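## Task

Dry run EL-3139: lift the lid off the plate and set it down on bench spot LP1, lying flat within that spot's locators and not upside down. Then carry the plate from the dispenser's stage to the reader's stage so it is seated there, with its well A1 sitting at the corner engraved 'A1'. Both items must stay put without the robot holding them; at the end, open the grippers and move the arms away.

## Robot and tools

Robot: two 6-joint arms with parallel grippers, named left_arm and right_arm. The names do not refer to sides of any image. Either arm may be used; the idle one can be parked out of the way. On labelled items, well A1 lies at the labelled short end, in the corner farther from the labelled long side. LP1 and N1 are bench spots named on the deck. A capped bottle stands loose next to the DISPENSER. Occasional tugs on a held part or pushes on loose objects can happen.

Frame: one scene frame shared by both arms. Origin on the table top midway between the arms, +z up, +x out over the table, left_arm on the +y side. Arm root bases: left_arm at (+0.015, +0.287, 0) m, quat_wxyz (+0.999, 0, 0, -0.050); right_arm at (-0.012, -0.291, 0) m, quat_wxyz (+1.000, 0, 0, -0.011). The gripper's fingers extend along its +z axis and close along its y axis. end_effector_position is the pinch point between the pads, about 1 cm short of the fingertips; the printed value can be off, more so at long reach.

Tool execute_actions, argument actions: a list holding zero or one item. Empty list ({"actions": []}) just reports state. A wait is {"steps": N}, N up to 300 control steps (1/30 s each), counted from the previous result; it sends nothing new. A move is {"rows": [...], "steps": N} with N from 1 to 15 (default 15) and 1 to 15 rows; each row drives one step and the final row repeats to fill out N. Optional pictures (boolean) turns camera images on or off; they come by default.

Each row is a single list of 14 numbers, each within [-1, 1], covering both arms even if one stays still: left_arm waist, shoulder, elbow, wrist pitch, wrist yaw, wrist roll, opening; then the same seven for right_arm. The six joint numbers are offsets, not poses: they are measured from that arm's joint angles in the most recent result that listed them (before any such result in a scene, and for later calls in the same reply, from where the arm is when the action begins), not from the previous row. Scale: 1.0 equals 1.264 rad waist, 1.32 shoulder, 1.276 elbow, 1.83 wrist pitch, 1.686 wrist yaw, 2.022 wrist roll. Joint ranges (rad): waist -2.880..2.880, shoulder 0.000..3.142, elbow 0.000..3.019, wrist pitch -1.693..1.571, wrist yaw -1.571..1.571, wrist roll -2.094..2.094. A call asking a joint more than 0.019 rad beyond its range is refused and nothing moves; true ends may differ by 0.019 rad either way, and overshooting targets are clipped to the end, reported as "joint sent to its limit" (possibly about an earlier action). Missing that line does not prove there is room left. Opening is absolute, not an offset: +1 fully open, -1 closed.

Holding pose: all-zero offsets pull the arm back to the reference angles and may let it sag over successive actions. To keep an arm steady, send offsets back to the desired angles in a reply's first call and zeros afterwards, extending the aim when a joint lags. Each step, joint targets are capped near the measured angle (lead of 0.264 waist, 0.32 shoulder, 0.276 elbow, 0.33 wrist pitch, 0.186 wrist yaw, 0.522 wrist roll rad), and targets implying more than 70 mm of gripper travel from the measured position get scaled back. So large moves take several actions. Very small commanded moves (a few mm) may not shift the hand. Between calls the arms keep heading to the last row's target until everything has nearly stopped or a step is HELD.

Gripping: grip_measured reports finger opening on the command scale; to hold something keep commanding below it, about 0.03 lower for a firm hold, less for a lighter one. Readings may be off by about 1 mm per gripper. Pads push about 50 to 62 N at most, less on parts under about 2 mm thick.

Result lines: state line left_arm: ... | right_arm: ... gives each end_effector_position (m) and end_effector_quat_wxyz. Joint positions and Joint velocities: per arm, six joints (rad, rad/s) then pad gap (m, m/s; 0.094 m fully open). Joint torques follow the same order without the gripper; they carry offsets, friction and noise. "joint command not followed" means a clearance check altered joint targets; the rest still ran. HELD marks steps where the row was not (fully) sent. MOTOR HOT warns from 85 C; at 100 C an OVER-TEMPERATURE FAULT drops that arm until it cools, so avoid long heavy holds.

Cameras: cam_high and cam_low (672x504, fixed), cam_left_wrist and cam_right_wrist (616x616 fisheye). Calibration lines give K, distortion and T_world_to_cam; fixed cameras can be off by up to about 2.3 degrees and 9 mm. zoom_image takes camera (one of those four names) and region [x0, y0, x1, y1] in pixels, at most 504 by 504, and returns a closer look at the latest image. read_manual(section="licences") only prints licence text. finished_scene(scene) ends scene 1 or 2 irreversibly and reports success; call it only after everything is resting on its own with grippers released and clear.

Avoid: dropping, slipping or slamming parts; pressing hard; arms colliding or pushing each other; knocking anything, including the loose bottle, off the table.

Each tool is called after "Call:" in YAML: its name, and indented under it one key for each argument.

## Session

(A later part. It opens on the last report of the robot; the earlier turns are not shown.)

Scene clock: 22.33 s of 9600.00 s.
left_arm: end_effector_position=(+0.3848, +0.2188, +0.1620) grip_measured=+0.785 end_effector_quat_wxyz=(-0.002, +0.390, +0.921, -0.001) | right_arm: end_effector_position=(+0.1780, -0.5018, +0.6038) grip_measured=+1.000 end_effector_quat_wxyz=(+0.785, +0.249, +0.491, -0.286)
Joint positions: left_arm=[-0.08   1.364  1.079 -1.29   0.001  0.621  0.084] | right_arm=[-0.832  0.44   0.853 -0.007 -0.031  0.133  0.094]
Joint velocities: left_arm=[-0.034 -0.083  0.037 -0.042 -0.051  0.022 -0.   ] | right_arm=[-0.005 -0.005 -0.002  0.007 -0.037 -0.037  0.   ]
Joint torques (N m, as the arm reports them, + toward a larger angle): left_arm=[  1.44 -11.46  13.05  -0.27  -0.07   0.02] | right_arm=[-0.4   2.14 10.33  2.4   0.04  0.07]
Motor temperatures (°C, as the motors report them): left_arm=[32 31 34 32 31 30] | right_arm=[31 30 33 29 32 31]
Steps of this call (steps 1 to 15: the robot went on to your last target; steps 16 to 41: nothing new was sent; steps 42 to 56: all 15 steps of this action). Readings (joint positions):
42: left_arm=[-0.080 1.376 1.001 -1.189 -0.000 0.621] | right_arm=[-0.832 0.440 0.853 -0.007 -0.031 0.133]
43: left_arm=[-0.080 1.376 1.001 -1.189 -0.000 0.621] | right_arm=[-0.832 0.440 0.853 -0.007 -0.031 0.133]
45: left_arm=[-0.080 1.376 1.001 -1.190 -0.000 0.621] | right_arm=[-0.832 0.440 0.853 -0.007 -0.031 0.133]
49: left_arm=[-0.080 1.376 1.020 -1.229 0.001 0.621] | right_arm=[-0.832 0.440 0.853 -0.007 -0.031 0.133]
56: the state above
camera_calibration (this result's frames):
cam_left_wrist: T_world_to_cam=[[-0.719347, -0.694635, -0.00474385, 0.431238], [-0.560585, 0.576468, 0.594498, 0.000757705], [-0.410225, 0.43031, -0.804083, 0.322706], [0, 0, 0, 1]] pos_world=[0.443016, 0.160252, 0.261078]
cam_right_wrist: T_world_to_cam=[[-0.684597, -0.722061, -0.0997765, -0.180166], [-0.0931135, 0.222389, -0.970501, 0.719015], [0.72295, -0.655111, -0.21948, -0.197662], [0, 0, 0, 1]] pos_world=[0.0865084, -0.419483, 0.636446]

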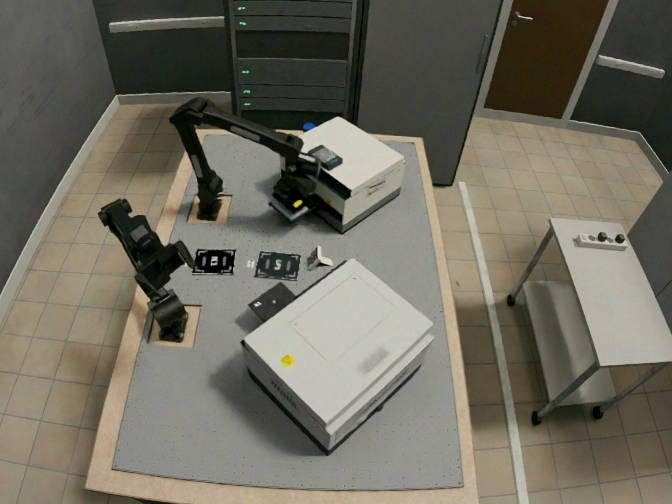

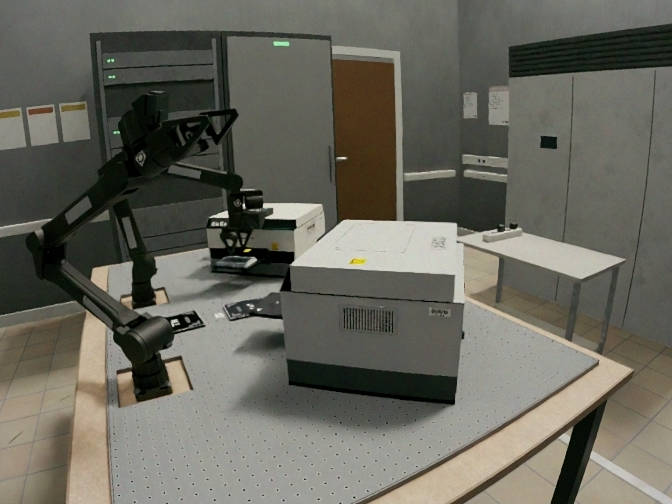

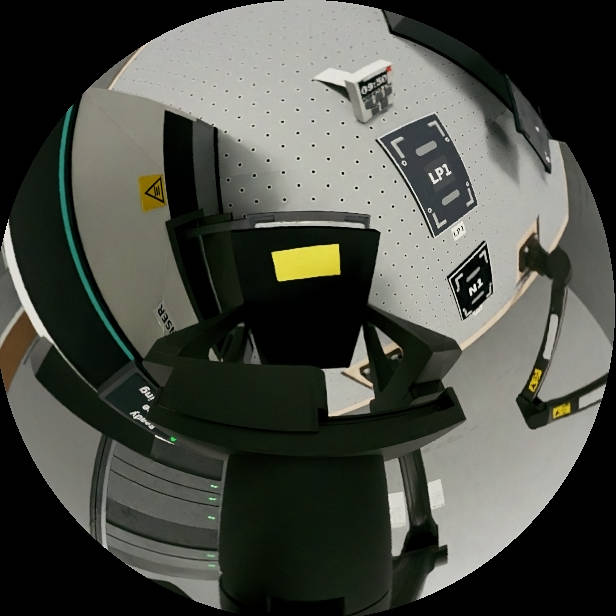

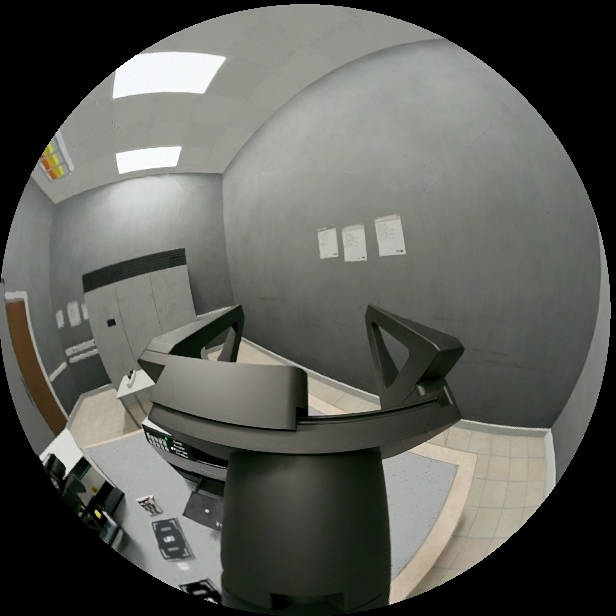

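Call:
execute_actions:
  actions:
    - {"rows":[[-0.05,0,0.04,0,0,-0.06,0.76,0,0,0,0,0,0,1],[-0.1,0,0.04,0,0,-0.12,0.76,0,0,0,0,0,0,1],[-0.15,0,0.04,0,0,-0.18,0.76,0,0,0,0,0,0,1],[-0.2,0,0.04,0,0,-0.24,0.76,0,0,0,0,0,0,1],[-0.25,0.03,0.06,0.01,0,-0.3,0.76,0,0,0,0,0,0,1],[-0.3,0.06,0.08,0.02,0,-0.36,0.76,0,0,0,0,0,0,1],[-0.35,0.09,0.1,0.03,0,-0.42,0.76,0,0,0,0,0,0,1],[-0.4,0.12,0.12,0.04,0,-0.48,0.76,0,0,0,0,0,0,1],[-0.43,0.15,0.14,0.05,0,-0.54,0.76,0,0,0,0,0,0,1],[-0.46,0.18,0.155,0.06,0,-0.6,0.76,0,0,0,0,0,0,1],[-0.462,0.21,0.17,0.07,0,-0.638,0.76,0,0,0,0,0,0,1],[-0.462,0.232,0.175,0.075,0,-0.638,0.76,0,0,0,0,0,0,1]]}
  pictures: false

Call:
execute_actions:
  actions:
    - {"steps":40}

Scene clock: 25.37 s of 9600.00 s.
left_arm: end_effector_position=(+0.3539, -0.0202, +0.1218) grip_measured=+0.785 end_effector_quat_wxyz=(+0.002, +0.249, +0.969, -0.001) | right_arm: end_effector_position=(+0.1780, -0.5018, +0.6038) grip_measured=+1.000 end_effector_quat_wxyz=(+0.785, +0.249, +0.491, -0.286)
Joint positions: left_arm=[-0.634  1.599  1.226 -1.192  0.    -0.232  0.084] | right_arm=[-0.832  0.44   0.853 -0.007 -0.031  0.133  0.094]
Joint velocities: left_arm=[-0.737  1.128  0.667  0.481  0.022 -2.791 -0.001] | right_arm=[-0.015  0.005  0.012 -0.002 -0.051 -0.037  0.   ]
Joint torques (N m, as the arm reports them, + toward a larger angle): left_arm=[  2.4  -13.12  11.78   0.52  -0.18  -0.02] | right_arm=[-0.38  2.18 10.33  2.41  0.04  0.07]
Motor temperatures (°C, as the motors report them): left_arm=[32 31 34 32 31 30] | right_arm=[31 30 33 29 32 31]
Steps of this call (steps 1 to 15: the robot went on to your last target; steps 16 to 76: nothing new was sent; steps 77 to 91: all 15 steps of this action). Readings (joint positions):
77: left_arm=[-0.083 1.360 1.080 -1.293 0.000 0.606] | right_arm=[-0.832 0.440 0.853 -0.007 -0.031 0.133]
78: left_arm=[-0.094 1.360 1.080 -1.293 -0.001 0.570] | right_arm=[-0.832 0.440 0.853 -0.007 -0.031 0.133]
80: left_arm=[-0.155 1.360 1.080 -1.293 -0.004 0.457] | right_arm=[-0.832 0.440 0.853 -0.007 -0.031 0.133]
84: left_arm=[-0.357 1.387 1.096 -1.283 -0.003 0.227] | right_arm=[-0.832 0.440 0.853 -0.007 -0.031 0.133]
91: the state above

Scene clock: 26.70 s of 9600.00 s.
left_arm: end_effector_position=(+0.3541, -0.0476, +0.0930) grip_measured=+0.785 end_effector_quat_wxyz=(-0.009, +0.059, +0.998, +0.006) | right_arm: end_effector_position=(+0.1780, -0.5018, +0.6038) grip_measured=+1.000 end_effector_quat_wxyz=(+0.785, +0.249, +0.491, -0.286)
Joint positions: left_arm=[-0.676  1.69   1.259 -1.161  0.002 -0.658  0.084] | right_arm=[-0.832  0.44   0.853 -0.007 -0.031  0.133  0.094]
Joint velocities: left_arm=[-0.005 -0.024  0.002 -0.007 -0.022  0.007 -0.   ] | right_arm=[-0.005 -0.015  0.002 -0.007 -0.022  0.066  0.   ]
Joint torques (N m, as the arm reports them, + toward a larger angle): left_arm=[  1.85 -15.5   12.26   0.4   -0.27  -0.13] | right_arm=[-0.41  2.13 10.33  2.41  0.04  0.07]
Motor temperatures (°C, as the motors report them): left_arm=[32 31 34 32 31 30] | right_arm=[31 30 33 29 32 31]
Steps of this call (steps 1 to 40: the robot went on to your last target). Readings (joint positions):
1: left_arm=[-0.656 1.634 1.245 -1.178 0.001 -0.317] | right_arm=[-0.832 0.440 0.853 -0.007 -0.031 0.133]
2: left_arm=[-0.671 1.660 1.257 -1.167 0.002 -0.385] | right_arm=[-0.832 0.440 0.853 -0.007 -0.031 0.133]
4: left_arm=[-0.684 1.687 1.259 -1.161 0.002 -0.483] | right_arm=[-0.832 0.440 0.853 -0.007 -0.031 0.133]
8: left_arm=[-0.678 1.690 1.259 -1.161 0.002 -0.587] | right_arm=[-0.832 0.440 0.853 -0.007 -0.031 0.133]
40: the state above
camera_calibration (this result's frames):
cam_left_wrist: T_world_to_cam=[[-0.11916, -0.992705, -0.0184042, -0.00165407], [-0.790465, 0.0836346, 0.60677, 0.234938], [-0.600804, 0.0868505, -0.794664, 0.419519], [0, 0, 0, 1]] pos_world=[0.437562, -0.0577264, 0.190793]
cam_right_wrist: T_world_to_cam=[[-0.684597, -0.722061, -0.0997765, -0.180166], [-0.0931135, 0.222389, -0.970501, 0.719015], [0.72295, -0.655111, -0.21948, -0.197662], [0, 0, 0, 1]] pos_world=[0.0865084, -0.419483, 0.636446]

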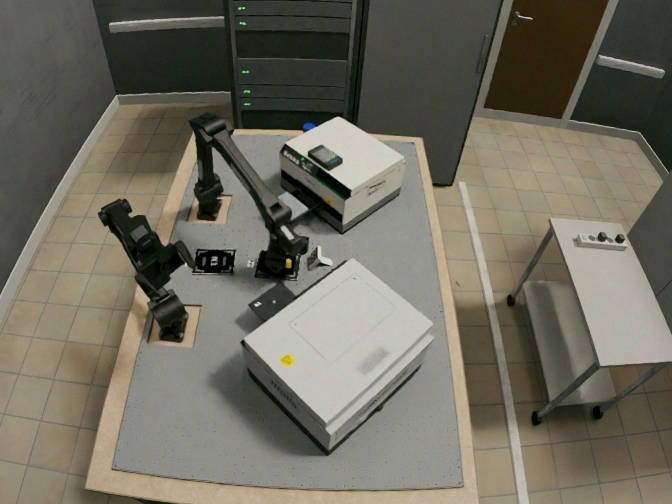

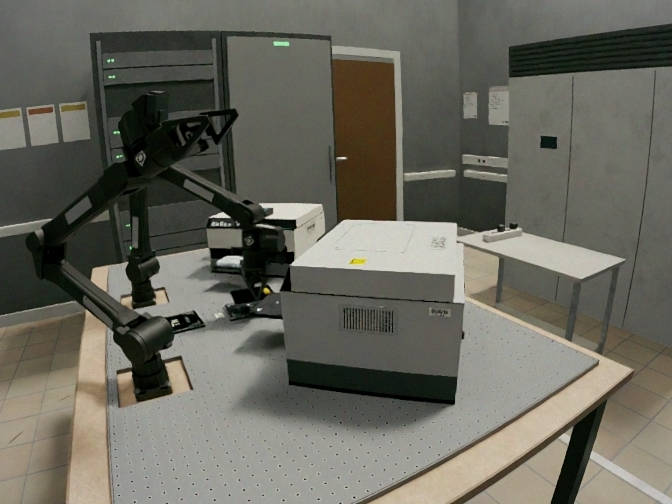

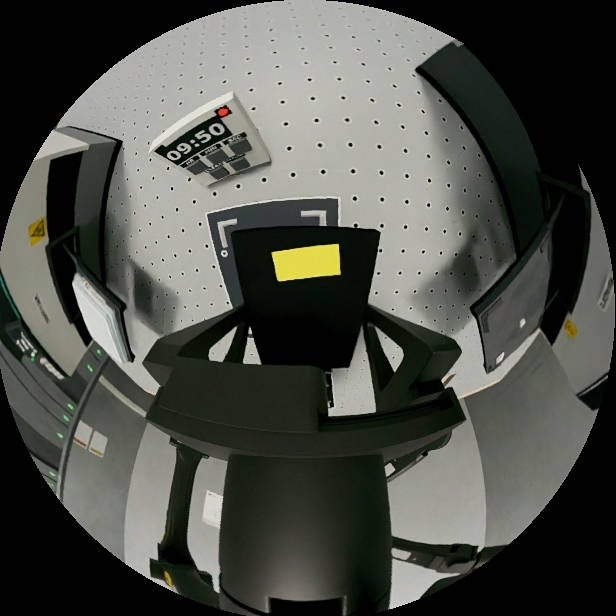

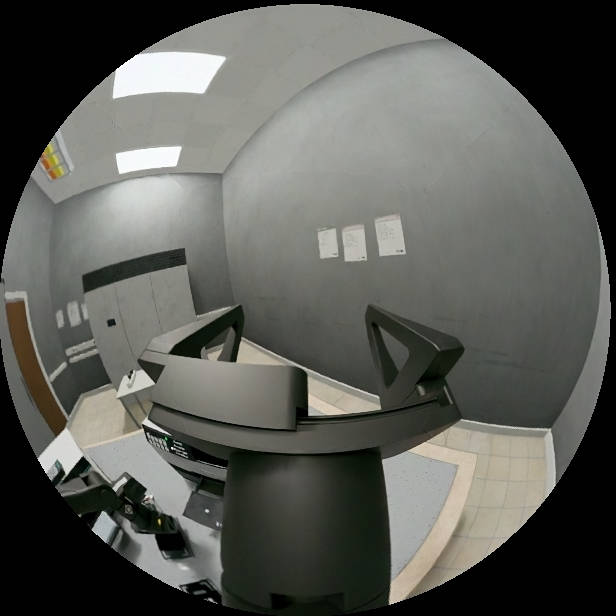

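Call:
execute_actions:
  actions:
    - {"rows":[[0.02,-0.01,-0.02,0.02,0,0.005,0.76,0,0,0,0,0,0,1],[0.03,-0.015,-0.04,0.035,0,0.005,0.76,0,0,0,0,0,0,1],[0.04,-0.015,-0.06,0.05,0,0.008,0.76,0,0,0,0,0,0,1],[0.045,-0.015,-0.08,0.07,0,0.008,0.76,0,0,0,0,0,0,1],[0.045,-0.015,-0.1,0.086,0,0.008,0.76,0,0,0,0,0,0,1]]}
  pictures: false

Call:
execute_actions:
  actions:
    - {"steps":10}

Call:
zoom_image:
  camera: "cam_left_wrist"
  region: [180, 150, 430, 380]

Call:
zoom_image:
  camera: "cam_low"
  region: [205, 265, 295, 335]

Scene clock: 29.53 s of 9600.00 s.
left_arm: end_effector_position=(+0.3541, -0.0133, +0.0507) grip_measured=+0.785 end_effector_quat_wxyz=(-0.004, +0.035, +0.999, +0.002) | right_arm: end_effector_position=(+0.1780, -0.5018, +0.6038) grip_measured=+1.000 end_effector_quat_wxyz=(+0.785, +0.249, +0.491, -0.286)
Joint positions: left_arm=[-0.622  1.682  1.122 -1.02   0.002 -0.653  0.084] | right_arm=[-0.832  0.44   0.853 -0.007 -0.031  0.133  0.094]
Joint velocities: left_arm=[-0.005 -0.015  0.002 -0.002 -0.066 -0.022 -0.001] | right_arm=[ 0.005  0.005 -0.002 -0.007 -0.066  0.037  0.   ]
Joint torques (N m, as the arm reports them, + toward a larger angle): left_arm=[  1.88 -15.61   8.84   0.93  -0.15   0.1 ] | right_arm=[-0.4   2.17 10.32  2.4   0.04  0.07]
Motor temperatures (°C, as the motors report them): left_arm=[32 31 34 32 31 30] | right_arm=[31 30 33 29 32 31]
Steps of this call (steps 1 to 15: the robot went on to your last target; steps 16 to 70: nothing new was sent; steps 71 to 85: all 15 steps of this action). Readings (joint positions):
71: left_arm=[-0.675 1.690 1.257 -1.157 0.002 -0.658] | right_arm=[-0.832 0.440 0.853 -0.007 -0.031 0.133]
72: left_arm=[-0.674 1.689 1.250 -1.144 0.002 -0.658] | right_arm=[-0.832 0.440 0.853 -0.007 -0.031 0.133]
74: left_arm=[-0.664 1.684 1.217 -1.099 0.002 -0.656] | right_arm=[-0.832 0.440 0.853 -0.007 -0.031 0.133]
78: left_arm=[-0.631 1.682 1.135 -1.031 0.002 -0.654] | right_arm=[-0.832 0.440 0.853 -0.007 -0.031 0.133]
85: the state above

Scene clock: 29.87 s of 9600.00 s.
left_arm: end_effector_position=(+0.3543, -0.0134, +0.0507) grip_measured=+0.785 end_effector_quat_wxyz=(-0.004, +0.035, +0.999, +0.002) | right_arm: end_effector_position=(+0.1780, -0.5018, +0.6038) grip_measured=+1.000 end_effector_quat_wxyz=(+0.785, +0.249, +0.491, -0.286)
Joint positions: left_arm=[-0.622  1.682  1.122 -1.019  0.002 -0.652  0.084] | right_arm=[-0.832  0.44   0.853 -0.007 -0.031  0.133  0.094]
Joint velocities: left_arm=[-0.015  0.005 -0.007  0.002  0.037 -0.051  0.   ] | right_arm=[-0.005 -0.015 -0.002  0.012 -0.007  0.095  0.   ]
Joint torques (N m, as the arm reports them, + toward a larger angle): left_arm=[  2.13 -13.4    8.95   0.89  -0.18   0.14] | right_arm=[-0.39  2.19 10.33  2.41  0.04  0.07]
Motor temperatures (°C, as the motors report them): left_arm=[32 31 34 32 31 30] | right_arm=[31 30 33 29 32 31]
Steps of this call (steps 1 to 10: the robot went on to your last target). Readings (joint positions):
1: left_arm=[-0.622 1.682 1.122 -1.020 0.002 -0.653] | right_arm=[-0.832 0.440 0.853 -0.007 -0.031 0.133]
2: left_arm=[-0.622 1.682 1.122 -1.019 0.002 -0.653] | right_arm=[-0.832 0.440 0.853 -0.007 -0.031 0.133]
4: left_arm=[-0.622 1.682 1.122 -1.019 0.002 -0.652] | right_arm=[-0.832 0.440 0.853 -0.007 -0.031 0.133]
8: left_arm=[-0.622 1.682 1.122 -1.019 0.002 -0.652] | right_arm=[-0.832 0.440 0.853 -0.007 -0.031 0.133]
10: the state above
camera_calibration (this result's frames):
cam_left_wrist: T_world_to_cam=[[-0.0711853, -0.997408, -0.0104385, 0.014084], [-0.799393, 0.0507876, 0.598658, 0.261009], [-0.596577, 0.0509601, -0.800937, 0.381384], [0, 0, 0, 1]] pos_world=[0.437175, -0.0186439, 0.149356]
cam_right_wrist: T_world_to_cam=[[-0.684597, -0.722061, -0.0997765, -0.180166], [-0.0931135, 0.222389, -0.970501, 0.719015], [0.72295, -0.655111, -0.21948, -0.197662], [0, 0, 0, 1]] pos_world=[0.0865084, -0.419483, 0.636446]

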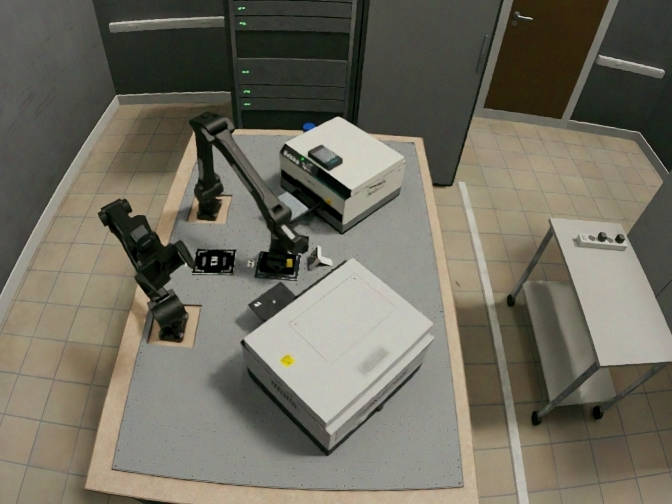

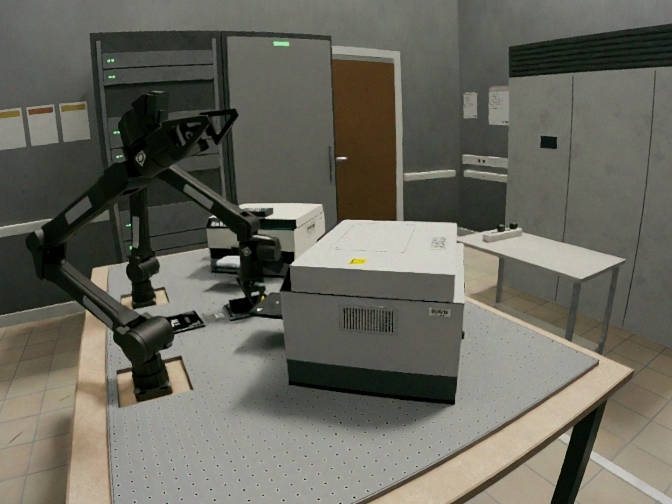

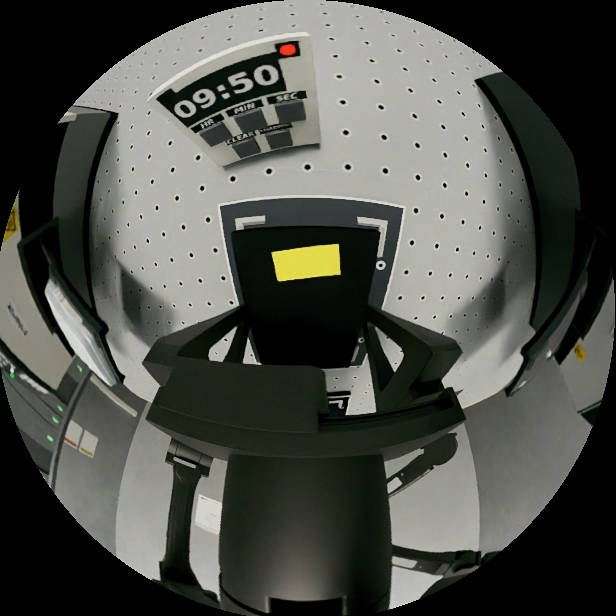

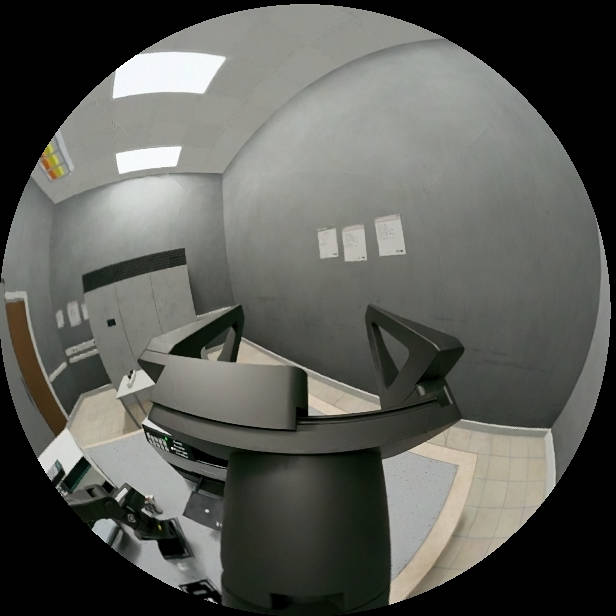

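Region (180, 150, 430, 380) of cam_left_wrist's 616x616 image, scaled by 2.016, with more detail than that image has; it fills the top 464 rows of this view, and the rest is white.

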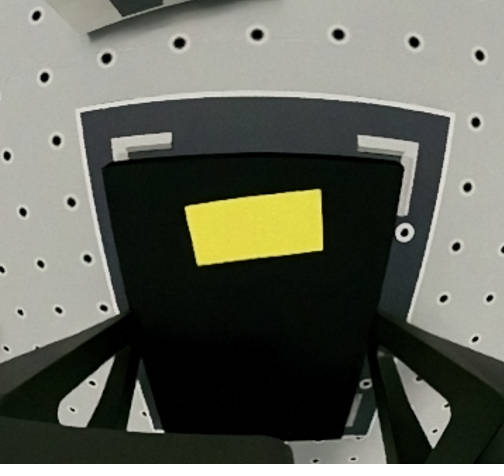

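Region (205, 265, 295, 335) of cam_low's 672x504 image, scaled by 5.600, with more detail than that image has.

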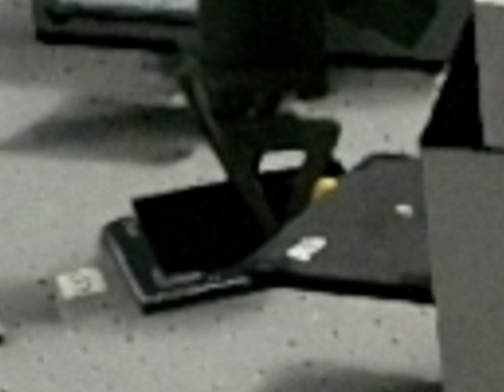

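Call:
execute_actions:
  actions:
    - {"rows":[[-0.013,0.02,0,0.018,0,0.006,0.76,0,0,0,0,0,0,1]]}

Call:
zoom_image:
  camera: "cam_left_wrist"
  region: [180, 150, 430, 380]

Call:
zoom_image:
  camera: "cam_low"
  region: [205, 265, 295, 335]

Scene clock: 31.83 s of 9600.00 s.
left_arm: end_effector_position=(+0.3563, -0.0164, +0.0474) grip_measured=+0.785 end_effector_quat_wxyz=(-0.000, +0.037, +0.999, -0.001) | right_arm: end_effector_position=(+0.1780, -0.5018, +0.6038) grip_measured=+1.000 end_effector_quat_wxyz=(+0.785, +0.249, +0.491, -0.286)
Joint positions: left_arm=[-0.624  1.69   1.122 -1.002  0.002 -0.65   0.084] | right_arm=[-0.832  0.44   0.853 -0.007 -0.031  0.133  0.094]
Joint velocities: left_arm=[-0.015 -0.005 -0.007 -0.002 -0.022 -0.022 -0.001] | right_arm=[-0.024 -0.015 -0.002 -0.002 -0.081 -0.007  0.   ]
Joint torques (N m, as the arm reports them, + toward a larger angle): left_arm=[  0.41 -12.51   8.2    0.92  -0.19   0.11] | right_arm=[-0.39  2.15 10.33  2.4   0.04  0.07]
Motor temperatures (°C, as the motors report them): left_arm=[32 31 34 32 31 30] | right_arm=[31 30 33 29 32 31]
Steps of this call (steps 1 to 15: the robot went on to your last target; steps 16 to 44: nothing new was sent; steps 45 to 59: all 15 steps of this action). Readings (joint positions):
45: left_arm=[-0.622 1.682 1.122 -1.017 0.002 -0.652] | right_arm=[-0.832 0.440 0.853 -0.007 -0.031 0.133]
46: left_arm=[-0.622 1.683 1.122 -1.012 0.002 -0.652] | right_arm=[-0.832 0.440 0.853 -0.007 -0.031 0.133]
48: left_arm=[-0.623 1.685 1.122 -1.005 0.002 -0.651] | right_arm=[-0.832 0.440 0.853 -0.007 -0.031 0.133]
52: left_arm=[-0.624 1.689 1.122 -1.003 0.002 -0.650] | right_arm=[-0.832 0.440 0.853 -0.007 -0.031 0.133]
59: the state above
camera_calibration (this result's frames):
cam_left_wrist: T_world_to_cam=[[-0.0749371, -0.997176, -0.00489113, 0.0123121], [-0.803276, 0.0574578, 0.592829, 0.266557], [-0.590874, 0.0483539, -0.805313, 0.378234], [0, 0, 0, 1]] pos_world=[0.43853, -0.0213275, 0.146634]
cam_right_wrist: T_world_to_cam=[[-0.684597, -0.722061, -0.0997765, -0.180166], [-0.0931135, 0.222389, -0.970501, 0.719015], [0.72295, -0.655111, -0.21948, -0.197662], [0, 0, 0, 1]] pos_world=[0.0865084, -0.419483, 0.636446]

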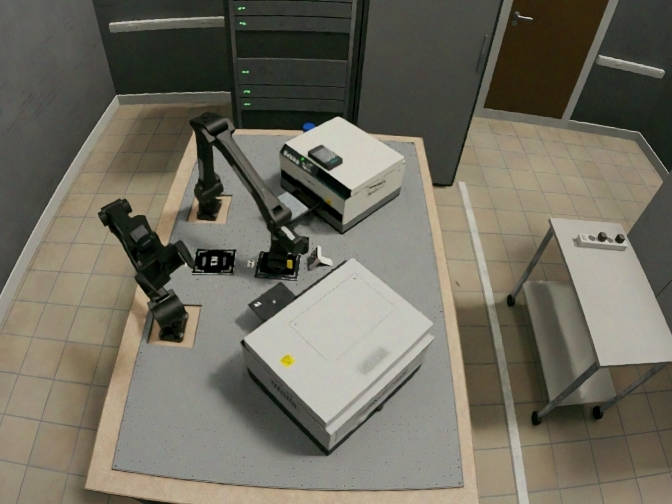

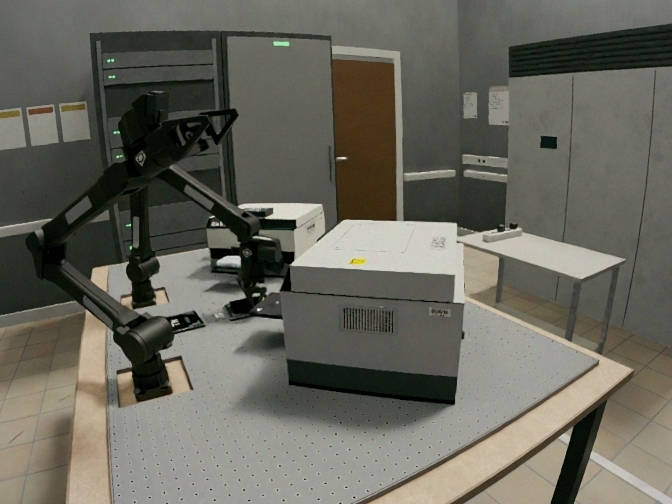

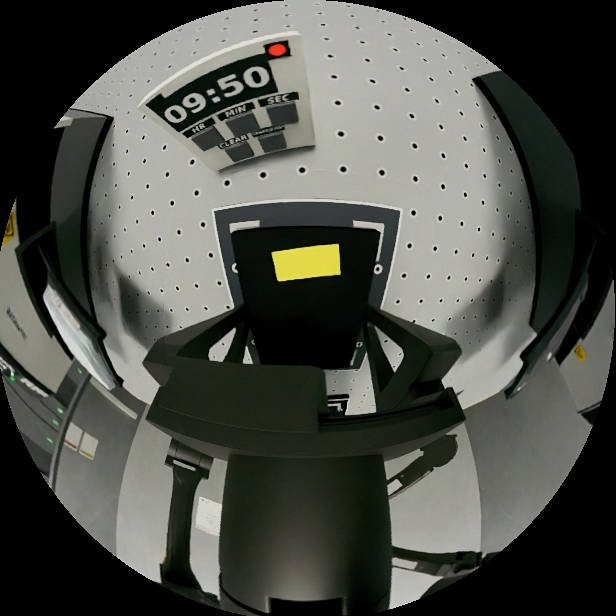

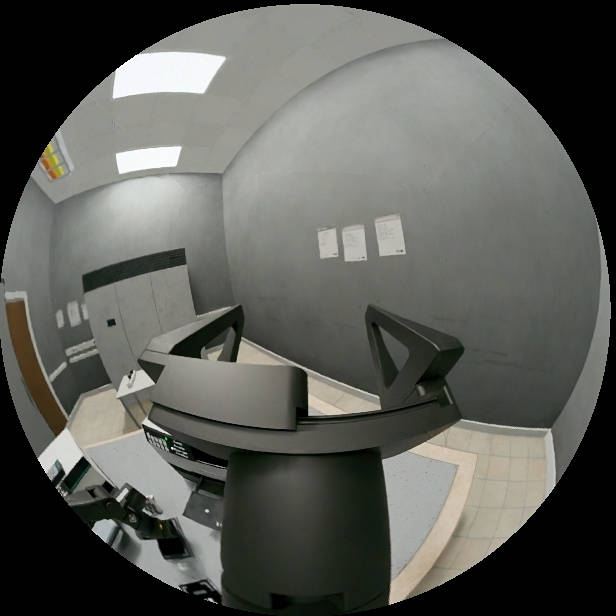

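Region (180, 150, 430, 380) of cam_left_wrist's 616x616 image, scaled by 2.016, with more detail than that image has; it fills the top 464 rows of this view, and the rest is white.

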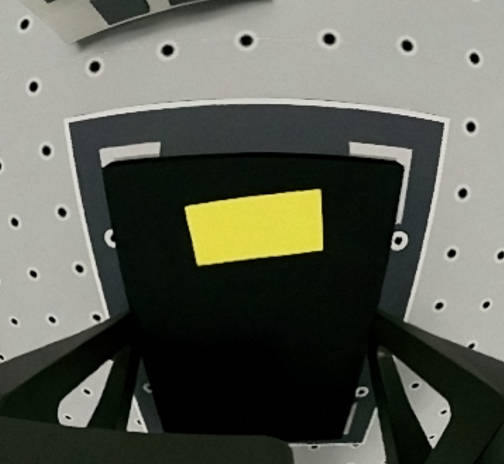

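Region (205, 265, 295, 335) of cam_low's 672x504 image, scaled by 5.600, with more detail than that image has.

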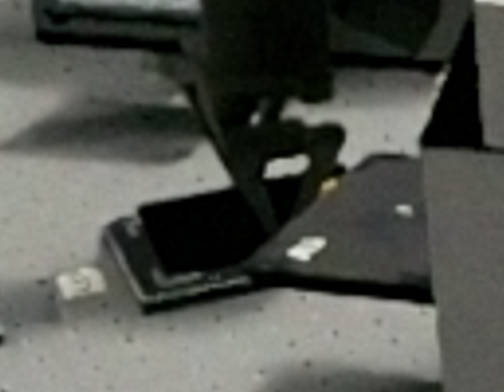

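Call:
execute_actions:
  actions:
    - {"rows":[[-0.017,0.017,-0.01,0.018,0,0.006,0.76,0,0,0,0,0,0,1]]}

Call:
zoom_image:
  camera: "cam_left_wrist"
  region: [180, 150, 430, 380]

Scene clock: 33.33 s of 9600.00 s.
left_arm: end_effector_position=(+0.3558, -0.0178, +0.0455) grip_measured=+0.785 end_effector_quat_wxyz=(+0.002, +0.039, +0.999, -0.003) | right_arm: end_effector_position=(+0.1780, -0.5018, +0.6038) grip_measured=+1.000 end_effector_quat_wxyz=(+0.785, +0.249, +0.491, -0.286)
Joint positions: left_arm=[-0.627  1.69   1.117 -0.99   0.002 -0.648  0.084] | right_arm=[-0.832  0.44   0.853 -0.007 -0.031  0.133  0.094]
Joint velocities: left_arm=[-0.005 -0.005  0.007 -0.002 -0.037 -0.037  0.   ] | right_arm=[-0.005 -0.005 -0.007  0.002 -0.081 -0.007  0.   ]
Joint torques (N m, as the arm reports them, + toward a larger angle): left_arm=[  0.05 -12.53   7.35   0.95  -0.16   0.1 ] | right_arm=[-0.39  2.16 10.33  2.41  0.04  0.07]
Motor temperatures (°C, as the motors report them): left_arm=[32 31 34 32 31 30] | right_arm=[31 30 33 29 32 31]
Steps of this call (steps 1 to 15: the robot went on to your last target; steps 16 to 30: nothing new was sent; steps 31 to 45: all 15 steps of this action). Readings (joint positions):
31: left_arm=[-0.624 1.690 1.122 -1.000 0.002 -0.650] | right_arm=[-0.832 0.440 0.853 -0.007 -0.031 0.133]
32: left_arm=[-0.625 1.690 1.120 -0.994 0.002 -0.650] | right_arm=[-0.832 0.440 0.853 -0.007 -0.031 0.133]
34: left_arm=[-0.627 1.690 1.117 -0.990 0.002 -0.648] | right_arm=[-0.832 0.440 0.853 -0.007 -0.031 0.133]
38: left_arm=[-0.627 1.690 1.117 -0.990 0.002 -0.648] | right_arm=[-0.832 0.440 0.853 -0.007 -0.031 0.133]
45: the state above
camera_calibration (this result's frames):
cam_left_wrist: T_world_to_cam=[[-0.0802408, -0.996774, -0.00158968, 0.0125685], [-0.806121, 0.0639549, 0.588285, 0.268654], [-0.586285, 0.0484859, -0.808652, 0.374994], [0, 0, 0, 1]] pos_world=[0.43743, -0.0228357, 0.145215]
cam_right_wrist: T_world_to_cam=[[-0.684597, -0.722061, -0.0997765, -0.180166], [-0.0931135, 0.222389, -0.970501, 0.719015], [0.72295, -0.655111, -0.21948, -0.197662], [0, 0, 0, 1]] pos_world=[0.0865084, -0.419483, 0.636446]

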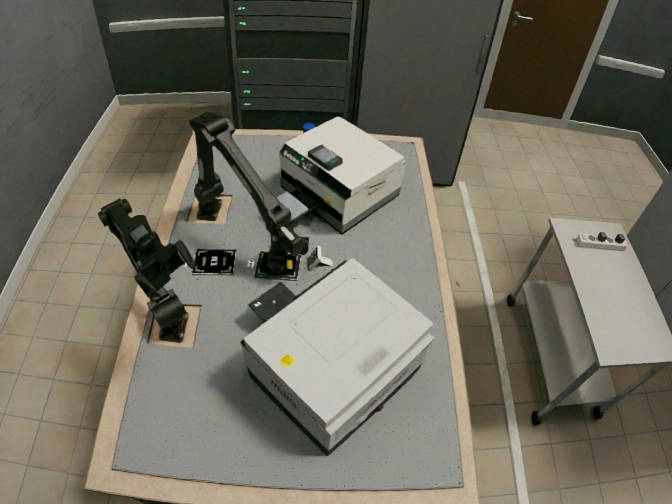

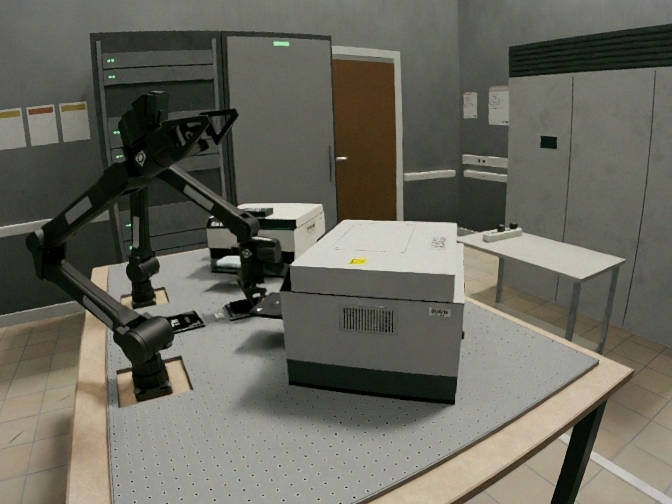

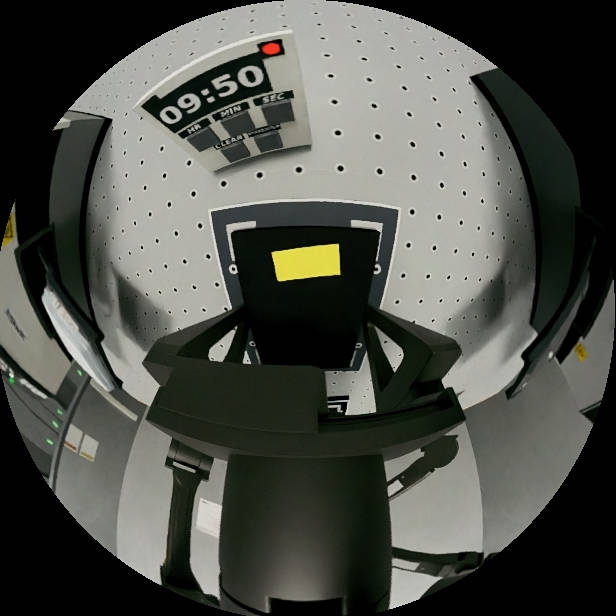

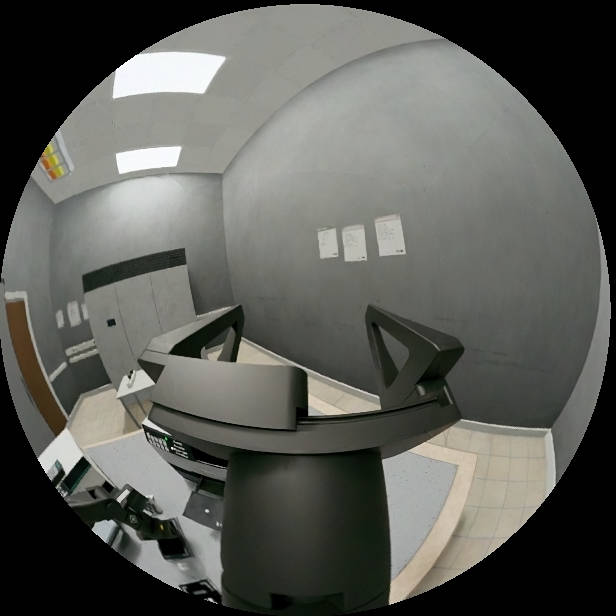

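Region (180, 150, 430, 380) of cam_left_wrist's 616x616 image, scaled by 2.016, with more detail than that image has; it fills the top 464 rows of this view, and the rest is white.

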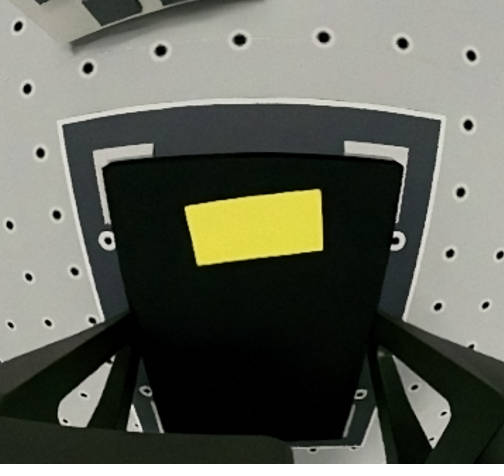

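Call:
execute_actions:
  actions:
    - {"rows":[[-0.017,0.015,-0.017,0.01,0,0,0.76,0,0,0,0,0,0,1]]}

Call:
zoom_image:
  camera: "cam_left_wrist"
  region: [180, 150, 430, 380]

Call:
zoom_image:
  camera: "cam_low"
  region: [215, 285, 275, 330]

Scene clock: 34.80 s of 9600.00 s.
left_arm: end_effector_position=(+0.3546, -0.0170, +0.0443) grip_measured=+0.785 end_effector_quat_wxyz=(+0.001, +0.039, +0.999, -0.002) | right_arm: end_effector_position=(+0.1780, -0.5018, +0.6038) grip_measured=+1.000 end_effector_quat_wxyz=(+0.785, +0.249, +0.491, -0.286)
Joint positions: left_arm=[-0.628  1.69   1.113 -0.989  0.002 -0.649  0.084] | right_arm=[-0.832  0.44   0.853 -0.007 -0.031  0.133  0.094]
Joint velocities: left_arm=[-0.015 -0.015  0.012 -0.032  0.022 -0.051 -0.   ] | right_arm=[ 0.005 -0.005 -0.002 -0.022 -0.037 -0.007  0.   ]
Joint torques (N m, as the arm reports them, + toward a larger angle): left_arm=[  0.02 -12.03   6.68   0.98  -0.16   0.03] | right_arm=[-0.38  2.16 10.33  2.4   0.04  0.07]
Motor temperatures (°C, as the motors report them): left_arm=[32 31 34 32 31 30] | right_arm=[31 30 33 29 32 31]
Steps of this call (steps 1 to 15: the robot went on to your last target; steps 16 to 29: nothing new was sent; steps 30 to 44: all 15 steps of this action). Readings (joint positions):
30: left_arm=[-0.627 1.690 1.116 -0.990 0.002 -0.648] | right_arm=[-0.832 0.440 0.853 -0.007 -0.031 0.133]
31: left_arm=[-0.627 1.690 1.114 -0.989 0.002 -0.648] | right_arm=[-0.832 0.440 0.853 -0.007 -0.031 0.133]
33: left_arm=[-0.627 1.690 1.113 -0.989 0.002 -0.649] | right_arm=[-0.832 0.440 0.853 -0.007 -0.031 0.133]
37: left_arm=[-0.628 1.690 1.113 -0.989 0.002 -0.649] | right_arm=[-0.832 0.440 0.853 -0.007 -0.031 0.133]
44: the state above
camera_calibration (this result's frames):
cam_left_wrist: T_world_to_cam=[[-0.0802456, -0.99677, -0.00319828, 0.0133745], [-0.804945, 0.0629095, 0.590005, 0.267845], [-0.587898, 0.0499198, -0.807393, 0.3738], [0, 0, 0, 1]] pos_world=[0.43643, -0.0221787, 0.143816]
cam_right_wrist: T_world_to_cam=[[-0.684597, -0.722061, -0.0997765, -0.180166], [-0.0931135, 0.222389, -0.970501, 0.719015], [0.72295, -0.655111, -0.21948, -0.197662], [0, 0, 0, 1]] pos_world=[0.0865084, -0.419483, 0.636446]

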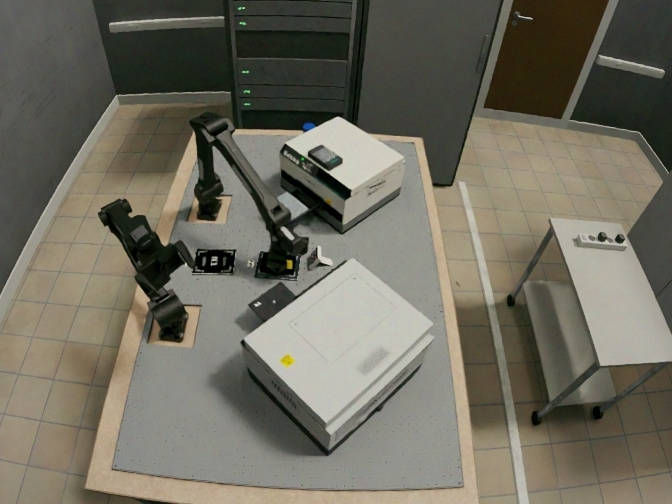

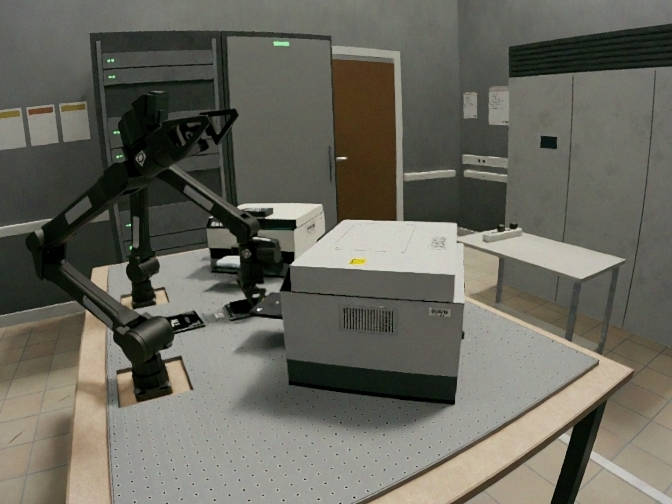

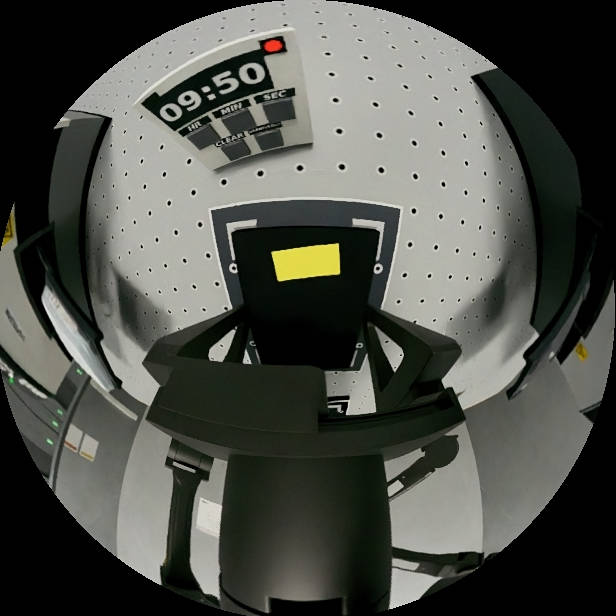

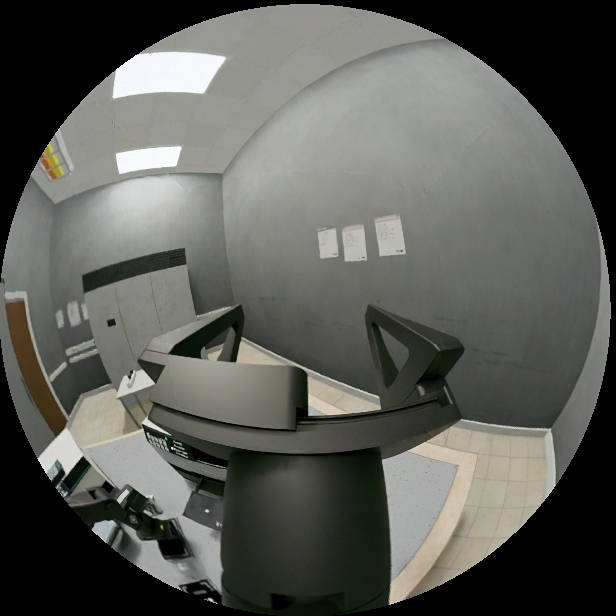

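Region (180, 150, 430, 380) of cam_left_wrist's 616x616 image, scaled by 2.016, with more detail than that image has; it fills the top 464 rows of this view, and the rest is white.

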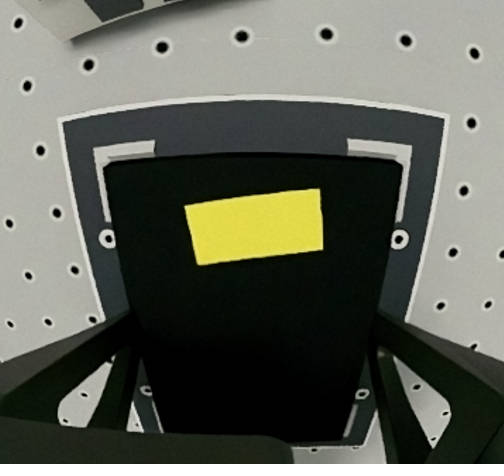

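Region (215, 285, 275, 330) of cam_low's 672x504 image, scaled by 8.400, with more detail than that image has; it fills the top 378 rows of this view, and the rest is white.

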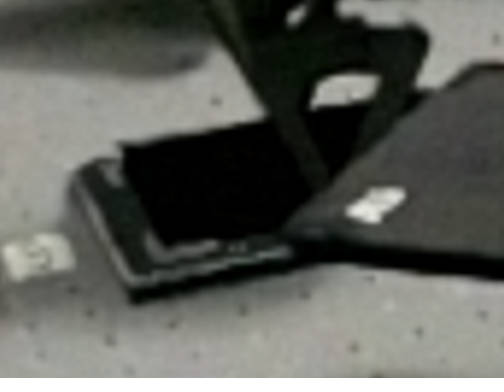

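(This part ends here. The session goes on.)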